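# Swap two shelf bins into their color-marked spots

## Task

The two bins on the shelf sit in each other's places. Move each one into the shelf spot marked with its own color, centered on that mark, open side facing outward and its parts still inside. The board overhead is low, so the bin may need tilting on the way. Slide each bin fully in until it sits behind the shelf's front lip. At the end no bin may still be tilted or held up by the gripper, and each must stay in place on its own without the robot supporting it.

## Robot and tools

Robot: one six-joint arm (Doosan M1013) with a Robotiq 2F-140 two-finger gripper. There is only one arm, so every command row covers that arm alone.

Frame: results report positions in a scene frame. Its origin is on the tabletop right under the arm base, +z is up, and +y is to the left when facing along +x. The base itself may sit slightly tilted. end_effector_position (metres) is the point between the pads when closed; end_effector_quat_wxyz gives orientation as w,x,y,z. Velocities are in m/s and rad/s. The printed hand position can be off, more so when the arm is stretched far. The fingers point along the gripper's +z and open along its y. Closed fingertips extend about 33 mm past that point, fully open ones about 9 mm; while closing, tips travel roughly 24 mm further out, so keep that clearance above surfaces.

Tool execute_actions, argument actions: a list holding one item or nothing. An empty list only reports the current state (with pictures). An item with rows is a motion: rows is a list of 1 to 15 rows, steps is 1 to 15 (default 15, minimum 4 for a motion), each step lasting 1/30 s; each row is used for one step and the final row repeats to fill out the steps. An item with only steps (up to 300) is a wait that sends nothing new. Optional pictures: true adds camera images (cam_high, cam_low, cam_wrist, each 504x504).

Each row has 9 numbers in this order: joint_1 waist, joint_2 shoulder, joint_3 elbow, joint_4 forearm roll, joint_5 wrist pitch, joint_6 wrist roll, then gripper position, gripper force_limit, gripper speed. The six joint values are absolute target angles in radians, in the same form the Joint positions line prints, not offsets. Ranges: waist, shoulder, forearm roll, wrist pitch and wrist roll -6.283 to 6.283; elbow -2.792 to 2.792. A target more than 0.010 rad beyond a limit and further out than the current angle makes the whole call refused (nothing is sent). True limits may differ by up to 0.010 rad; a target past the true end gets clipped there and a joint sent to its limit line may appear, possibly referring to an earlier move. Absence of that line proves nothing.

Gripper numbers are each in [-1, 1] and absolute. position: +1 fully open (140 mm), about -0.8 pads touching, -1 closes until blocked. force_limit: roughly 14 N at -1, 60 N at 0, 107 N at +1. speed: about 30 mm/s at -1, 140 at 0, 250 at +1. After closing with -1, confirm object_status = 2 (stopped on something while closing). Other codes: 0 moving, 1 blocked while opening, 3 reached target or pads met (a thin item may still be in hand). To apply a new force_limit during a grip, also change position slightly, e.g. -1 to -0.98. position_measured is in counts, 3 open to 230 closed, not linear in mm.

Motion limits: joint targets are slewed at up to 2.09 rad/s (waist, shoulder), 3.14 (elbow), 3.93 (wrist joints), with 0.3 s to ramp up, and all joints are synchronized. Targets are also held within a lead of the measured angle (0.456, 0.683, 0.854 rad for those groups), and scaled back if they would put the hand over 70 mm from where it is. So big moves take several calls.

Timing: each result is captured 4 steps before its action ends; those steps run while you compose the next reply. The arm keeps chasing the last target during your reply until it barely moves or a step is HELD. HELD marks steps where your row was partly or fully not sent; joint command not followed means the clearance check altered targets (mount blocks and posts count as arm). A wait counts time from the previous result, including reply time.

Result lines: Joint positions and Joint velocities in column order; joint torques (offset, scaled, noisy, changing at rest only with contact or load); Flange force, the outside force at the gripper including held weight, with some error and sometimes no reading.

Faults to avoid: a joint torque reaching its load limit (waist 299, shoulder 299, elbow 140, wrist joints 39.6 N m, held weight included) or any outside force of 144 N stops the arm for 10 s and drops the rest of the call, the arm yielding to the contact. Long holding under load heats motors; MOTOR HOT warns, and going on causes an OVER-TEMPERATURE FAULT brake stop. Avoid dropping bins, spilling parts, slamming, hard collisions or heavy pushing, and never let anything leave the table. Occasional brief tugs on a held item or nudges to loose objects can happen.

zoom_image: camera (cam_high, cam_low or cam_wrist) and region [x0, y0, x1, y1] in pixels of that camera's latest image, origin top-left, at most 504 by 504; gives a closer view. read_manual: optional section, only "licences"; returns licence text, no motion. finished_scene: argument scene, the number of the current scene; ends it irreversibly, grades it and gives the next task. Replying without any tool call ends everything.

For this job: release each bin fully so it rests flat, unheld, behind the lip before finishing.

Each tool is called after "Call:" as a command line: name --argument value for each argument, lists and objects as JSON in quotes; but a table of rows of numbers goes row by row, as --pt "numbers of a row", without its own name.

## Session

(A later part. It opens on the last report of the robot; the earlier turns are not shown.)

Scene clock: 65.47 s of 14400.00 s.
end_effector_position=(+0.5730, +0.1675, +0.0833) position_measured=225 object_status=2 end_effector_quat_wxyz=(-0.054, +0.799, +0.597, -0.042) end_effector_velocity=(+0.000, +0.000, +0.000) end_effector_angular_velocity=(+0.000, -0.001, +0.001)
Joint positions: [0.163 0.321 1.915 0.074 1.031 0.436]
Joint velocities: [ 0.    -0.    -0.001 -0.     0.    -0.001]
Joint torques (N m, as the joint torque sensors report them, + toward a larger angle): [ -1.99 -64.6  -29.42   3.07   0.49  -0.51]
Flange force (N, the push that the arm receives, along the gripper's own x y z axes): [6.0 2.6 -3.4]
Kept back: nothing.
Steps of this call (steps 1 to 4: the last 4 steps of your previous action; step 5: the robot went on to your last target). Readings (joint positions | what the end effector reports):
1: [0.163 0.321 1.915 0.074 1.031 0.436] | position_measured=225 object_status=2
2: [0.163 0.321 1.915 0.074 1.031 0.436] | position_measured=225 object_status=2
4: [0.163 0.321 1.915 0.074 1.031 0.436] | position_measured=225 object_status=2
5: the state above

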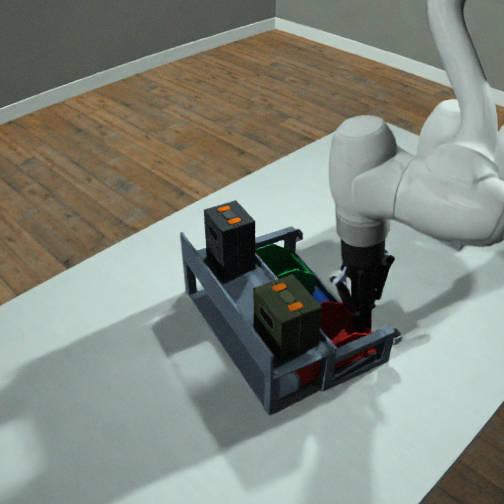

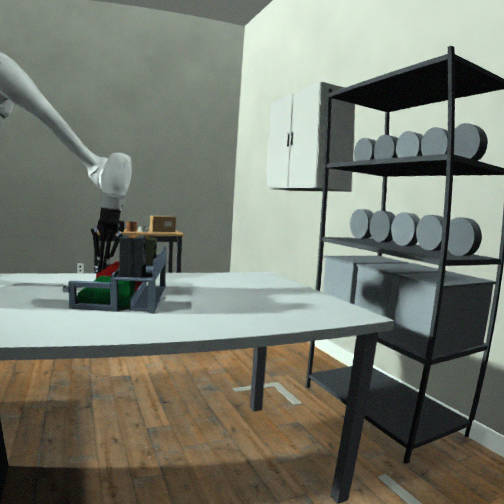

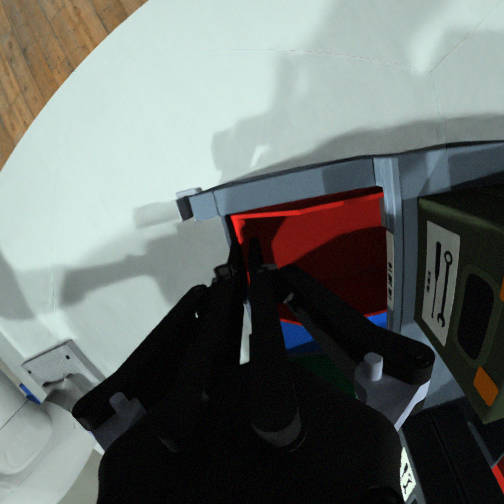

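Call:
execute_actions --actions '[{"rows":[[0.17,0.3135,1.9315,0.062,1.001,0.448,-1,1,-0.5],[0.17,0.3135,1.9315,0.062,1.001,0.448,-1,1,-0.5],[0.177,0.3065,1.948,0.049,0.971,0.461,-1,1,-0.5],[0.177,0.3065,1.948,0.049,0.971,0.461,-1,1,-0.5],[0.184,0.2995,1.964,0.037,0.941,0.474,-1,1,-0.5],[0.184,0.2995,1.964,0.037,0.941,0.474,-1,1,-0.5],[0.1905,0.2925,1.98,0.025,0.911,0.487,-1,1,-0.5],[0.1905,0.2925,1.98,0.025,0.911,0.487,-1,1,-0.5],[0.197,0.2855,1.9965,0.012,0.881,0.5,-1,1,-0.5],[0.197,0.2855,1.9965,0.012,0.881,0.5,-1,1,-0.5],[0.204,0.2785,2.013,0,0.85,0.513,-1,1,-0.5]]}]'

Call:
execute_actions --actions '[{"steps":8}]'

Call:
execute_actions --actions '[{"rows":[[0.204,0.2785,2.013,0,0.85,0.513,-0.55,1,-0.3],[0.204,0.2785,2.013,0,0.85,0.513,-0.55,1,-0.3],[0.204,0.2785,2.013,0,0.85,0.513,-0.55,1,-0.3],[0.204,0.2785,2.013,0,0.85,0.513,-0.55,1,-0.3],[0.204,0.2785,2.013,0,0.85,0.513,-0.55,1,-0.3],[0.204,0.2785,2.013,0,0.85,0.513,-0.55,1,-0.3],[0.204,0.2785,2.013,0,0.85,0.513,-0.55,1,-0.3],[0.204,0.2785,2.013,0,0.85,0.513,-0.55,1,-0.3],[0.208,0.199,1.9696,0,0.973,0.517,-0.55,1,-0.3]]}]'

Call:
execute_actions --actions '[{"rows":[[0.05,-0.05,2.1,0,1.09,1.93,1,1,0]]}]'

Call:
execute_actions --actions '[{"steps":25}]' --pictures true

Call:
zoom_image --camera "cam_wrist" --region '[50, 20, 450, 320]'

Scene clock: 66.07 s of 14400.00 s.
end_effector_position=(+0.5680, +0.1682, +0.0672) position_measured=225 object_status=2 end_effector_quat_wxyz=(-0.009, +0.800, +0.600, -0.010) end_effector_velocity=(-0.019, +0.005, -0.039) end_effector_angular_velocity=(-0.071, -0.279, +0.024)
Joint positions: [0.195 0.287 1.993 0.015 0.888 0.497]
Joint velocities: [ 0.087 -0.092  0.215 -0.162 -0.382  0.165]
Joint torques (N m, as the joint torque sensors report them, + toward a larger angle): [ -9.42 -53.57 -35.54   3.11   0.5   -0.12]
Flange force (N, the push that the arm receives, along the gripper's own x y z axes): [4.7 -6.4 -2.3]
Steps of this call (steps 1 to 7: the robot went on to your last target; steps 8 to 18: the first 11 steps of this action). Readings (joint positions | what the end effector reports):
8: [0.163 0.321 1.915 0.074 1.031 0.436] | position_measured=225 object_status=2
9: [0.165 0.319 1.918 0.071 1.024 0.437] | position_measured=225 object_status=2
11: [0.172 0.312 1.936 0.059 0.993 0.451] | position_measured=225 object_status=2
15: [0.186 0.298 1.968 0.034 0.933 0.477] | position_measured=225 object_status=2
18: the state above

Scene clock: 66.33 s of 14400.00 s.
end_effector_position=(+0.5668, +0.1691, +0.0637) position_measured=225 object_status=2 end_effector_quat_wxyz=(+0.002, +0.799, +0.601, -0.001) end_effector_velocity=(-0.000, -0.000, -0.000) end_effector_angular_velocity=(-0.001, +0.000, +0.002)
Joint positions: [0.204 0.279 2.013 0.    0.85  0.513]
Joint velocities: [ 0.     0.     0.    -0.001  0.    -0.001]
Joint torques (N m, as the joint torque sensors report them, + toward a larger angle): [ -2.65 -60.01 -30.12   2.6    0.25  -0.08]
Flange force (N, the push that the arm receives, along the gripper's own x y z axes): [5.1 0.1 0.0]
Kept back: nothing.
Steps of this call (steps 1 to 4: the last 4 steps of your previous action; steps 5 to 8: the robot went on to your last target). Readings (joint positions | what the end effector reports):
1: [0.199 0.284 2.001 0.009 0.873 0.503] | position_measured=225 object_status=2
2: [0.202 0.280 2.009 0.003 0.858 0.510] | position_measured=225 object_status=2
4: [0.204 0.279 2.013 0.000 0.850 0.513] | position_measured=225 object_status=2
8: the state above

Scene clock: 66.70 s of 14400.00 s.
end_effector_position=(+0.5657, +0.1692, +0.0752) position_measured=199 object_status=0 end_effector_quat_wxyz=(+0.001, +0.799, +0.601, -0.001) end_effector_velocity=(-0.014, +0.011, +0.361) end_effector_angular_velocity=(+0.002, -0.009, -0.001)
Joint positions: [ 0.205  0.264  2.006 -0.     0.873  0.514]
Joint velocities: [ 0.021 -0.432 -0.249  0.     0.671  0.022]
Joint torques (N m, as the joint torque sensors report them, + toward a larger angle): [   4.97 -106.29  -48.52    4.99    0.74   -0.43]
Flange force (N, the push that the arm receives, along the gripper's own x y z axes): [0.9 -5.5 -7.3]
Steps of this call (steps 1 to 11: the first 11 steps of this action). Readings (joint positions | what the end effector reports):
1: [0.204 0.279 2.013 0.000 0.850 0.513] | position_measured=225 object_status=0
2: [0.204 0.279 2.013 0.000 0.850 0.513] | position_measured=225 object_status=0
4: [0.204 0.279 2.013 0.000 0.850 0.513] | position_measured=211 object_status=0
8: [0.204 0.279 2.013 0.000 0.850 0.513] | position_measured=199 object_status=0
11: the state above

Scene clock: 67.20 s of 14400.00 s.
end_effector_position=(+0.5029, +0.1057, +0.1739) position_measured=127 object_status=0 end_effector_quat_wxyz=(+0.002, +0.962, +0.272, -0.001) end_effector_velocity=(-0.209, -0.198, +0.143) end_effector_angular_velocity=(+0.003, -0.030, -3.672)
Joint positions: [ 0.112  0.049  2.05  -0.     1.043  1.158]
Joint velocities: [-0.328 -0.526  0.263  0.001  0.246  3.344]
Joint torques (N m, as the joint torque sensors report them, + toward a larger angle): [  0.46 -40.32 -32.55   3.44   0.36   0.23]
Flange force (N, the push that the arm receives, along the gripper's own x y z axes): [7.7 2.0 0.3]
Steps of this call (steps 1 to 4: the last 4 steps of your previous action; steps 5 to 15: the first 11 steps of this action). Readings (joint positions | what the end effector reports):
5: [0.208 0.199 1.970 -0.000 0.972 0.517] | position_measured=199 object_status=0
6: [0.206 0.197 1.972 -0.000 0.974 0.524] | position_measured=195 object_status=0
8: [0.195 0.181 1.982 -0.000 0.981 0.580] | position_measured=180 object_status=0
12: [0.147 0.106 2.022 -0.000 1.016 0.859] | position_measured=150 object_status=0
15: the state above

Scene clock: 68.03 s of 14400.00 s.
end_effector_position=(+0.4614, +0.0709, +0.1982) position_measured=3 object_status=3 end_effector_quat_wxyz=(+0.001, +0.990, -0.141, +0.001) end_effector_velocity=(-0.000, -0.000, -0.000) end_effector_angular_velocity=(-0.000, +0.000, +0.000)
Joint positions: [ 0.05 -0.05  2.1   0.    1.09  1.93]
Joint velocities: [ 0.    -0.     0.001 -0.    -0.    -0.   ]
Joint torques (N m, as the joint torque sensors report them, + toward a larger angle): [ -1.69 -31.4  -33.71   3.16   0.3    0.3 ]
Flange force (N, the push that the arm receives, along the gripper's own x y z axes): [3.1 -4.4 -3.7]
Kept back: nothing.
Steps of this call (steps 1 to 4: the last 4 steps of your previous action; steps 5 to 25: the robot went on to your last target). Readings (joint positions | what the end effector reports):
1: [0.101 0.032 2.059 -0.000 1.051 1.276] | position_measured=120 object_status=0
2: [0.091 0.016 2.067 -0.000 1.059 1.399] | position_measured=112 object_status=0
4: [0.074 -0.011 2.081 -0.000 1.072 1.616] | position_measured=97 object_status=0
8: [0.054 -0.044 2.097 -0.000 1.087 1.880] | position_measured=66 object_status=0
25: the state above

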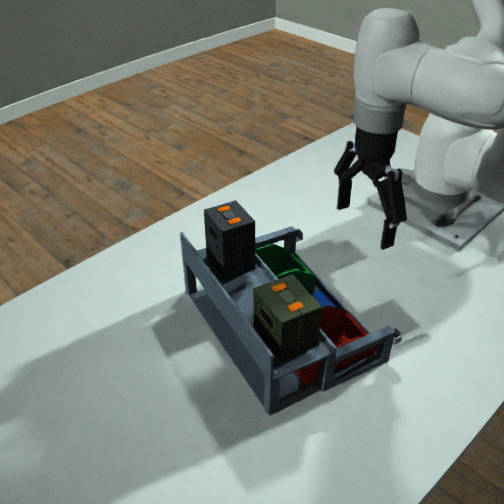

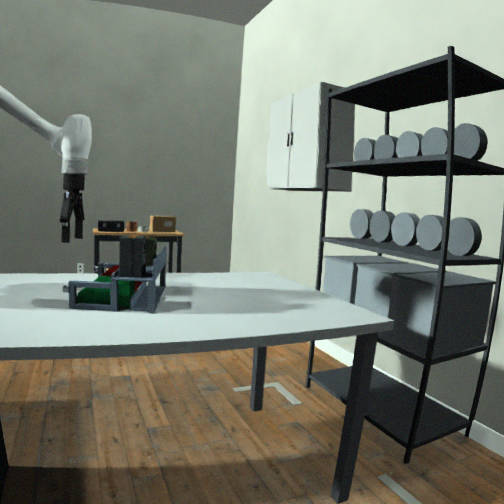

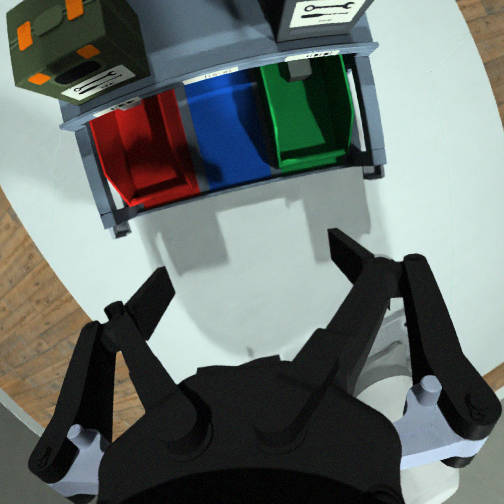

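Region (50, 20, 450, 320) of cam_wrist's 504x504 image, scaled by 1.260, with more detail than that image has; it fills the top 378 rows of this view, and the rest is white.

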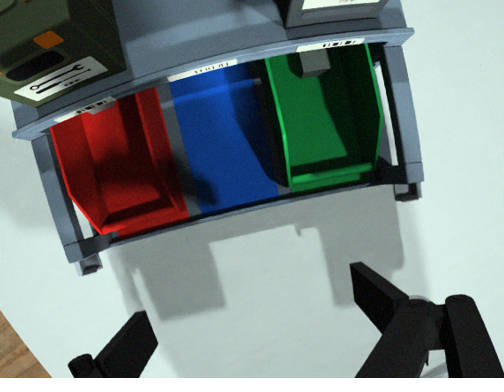

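Call:
finished_scene --scene 1

The scene is finished: the task was done.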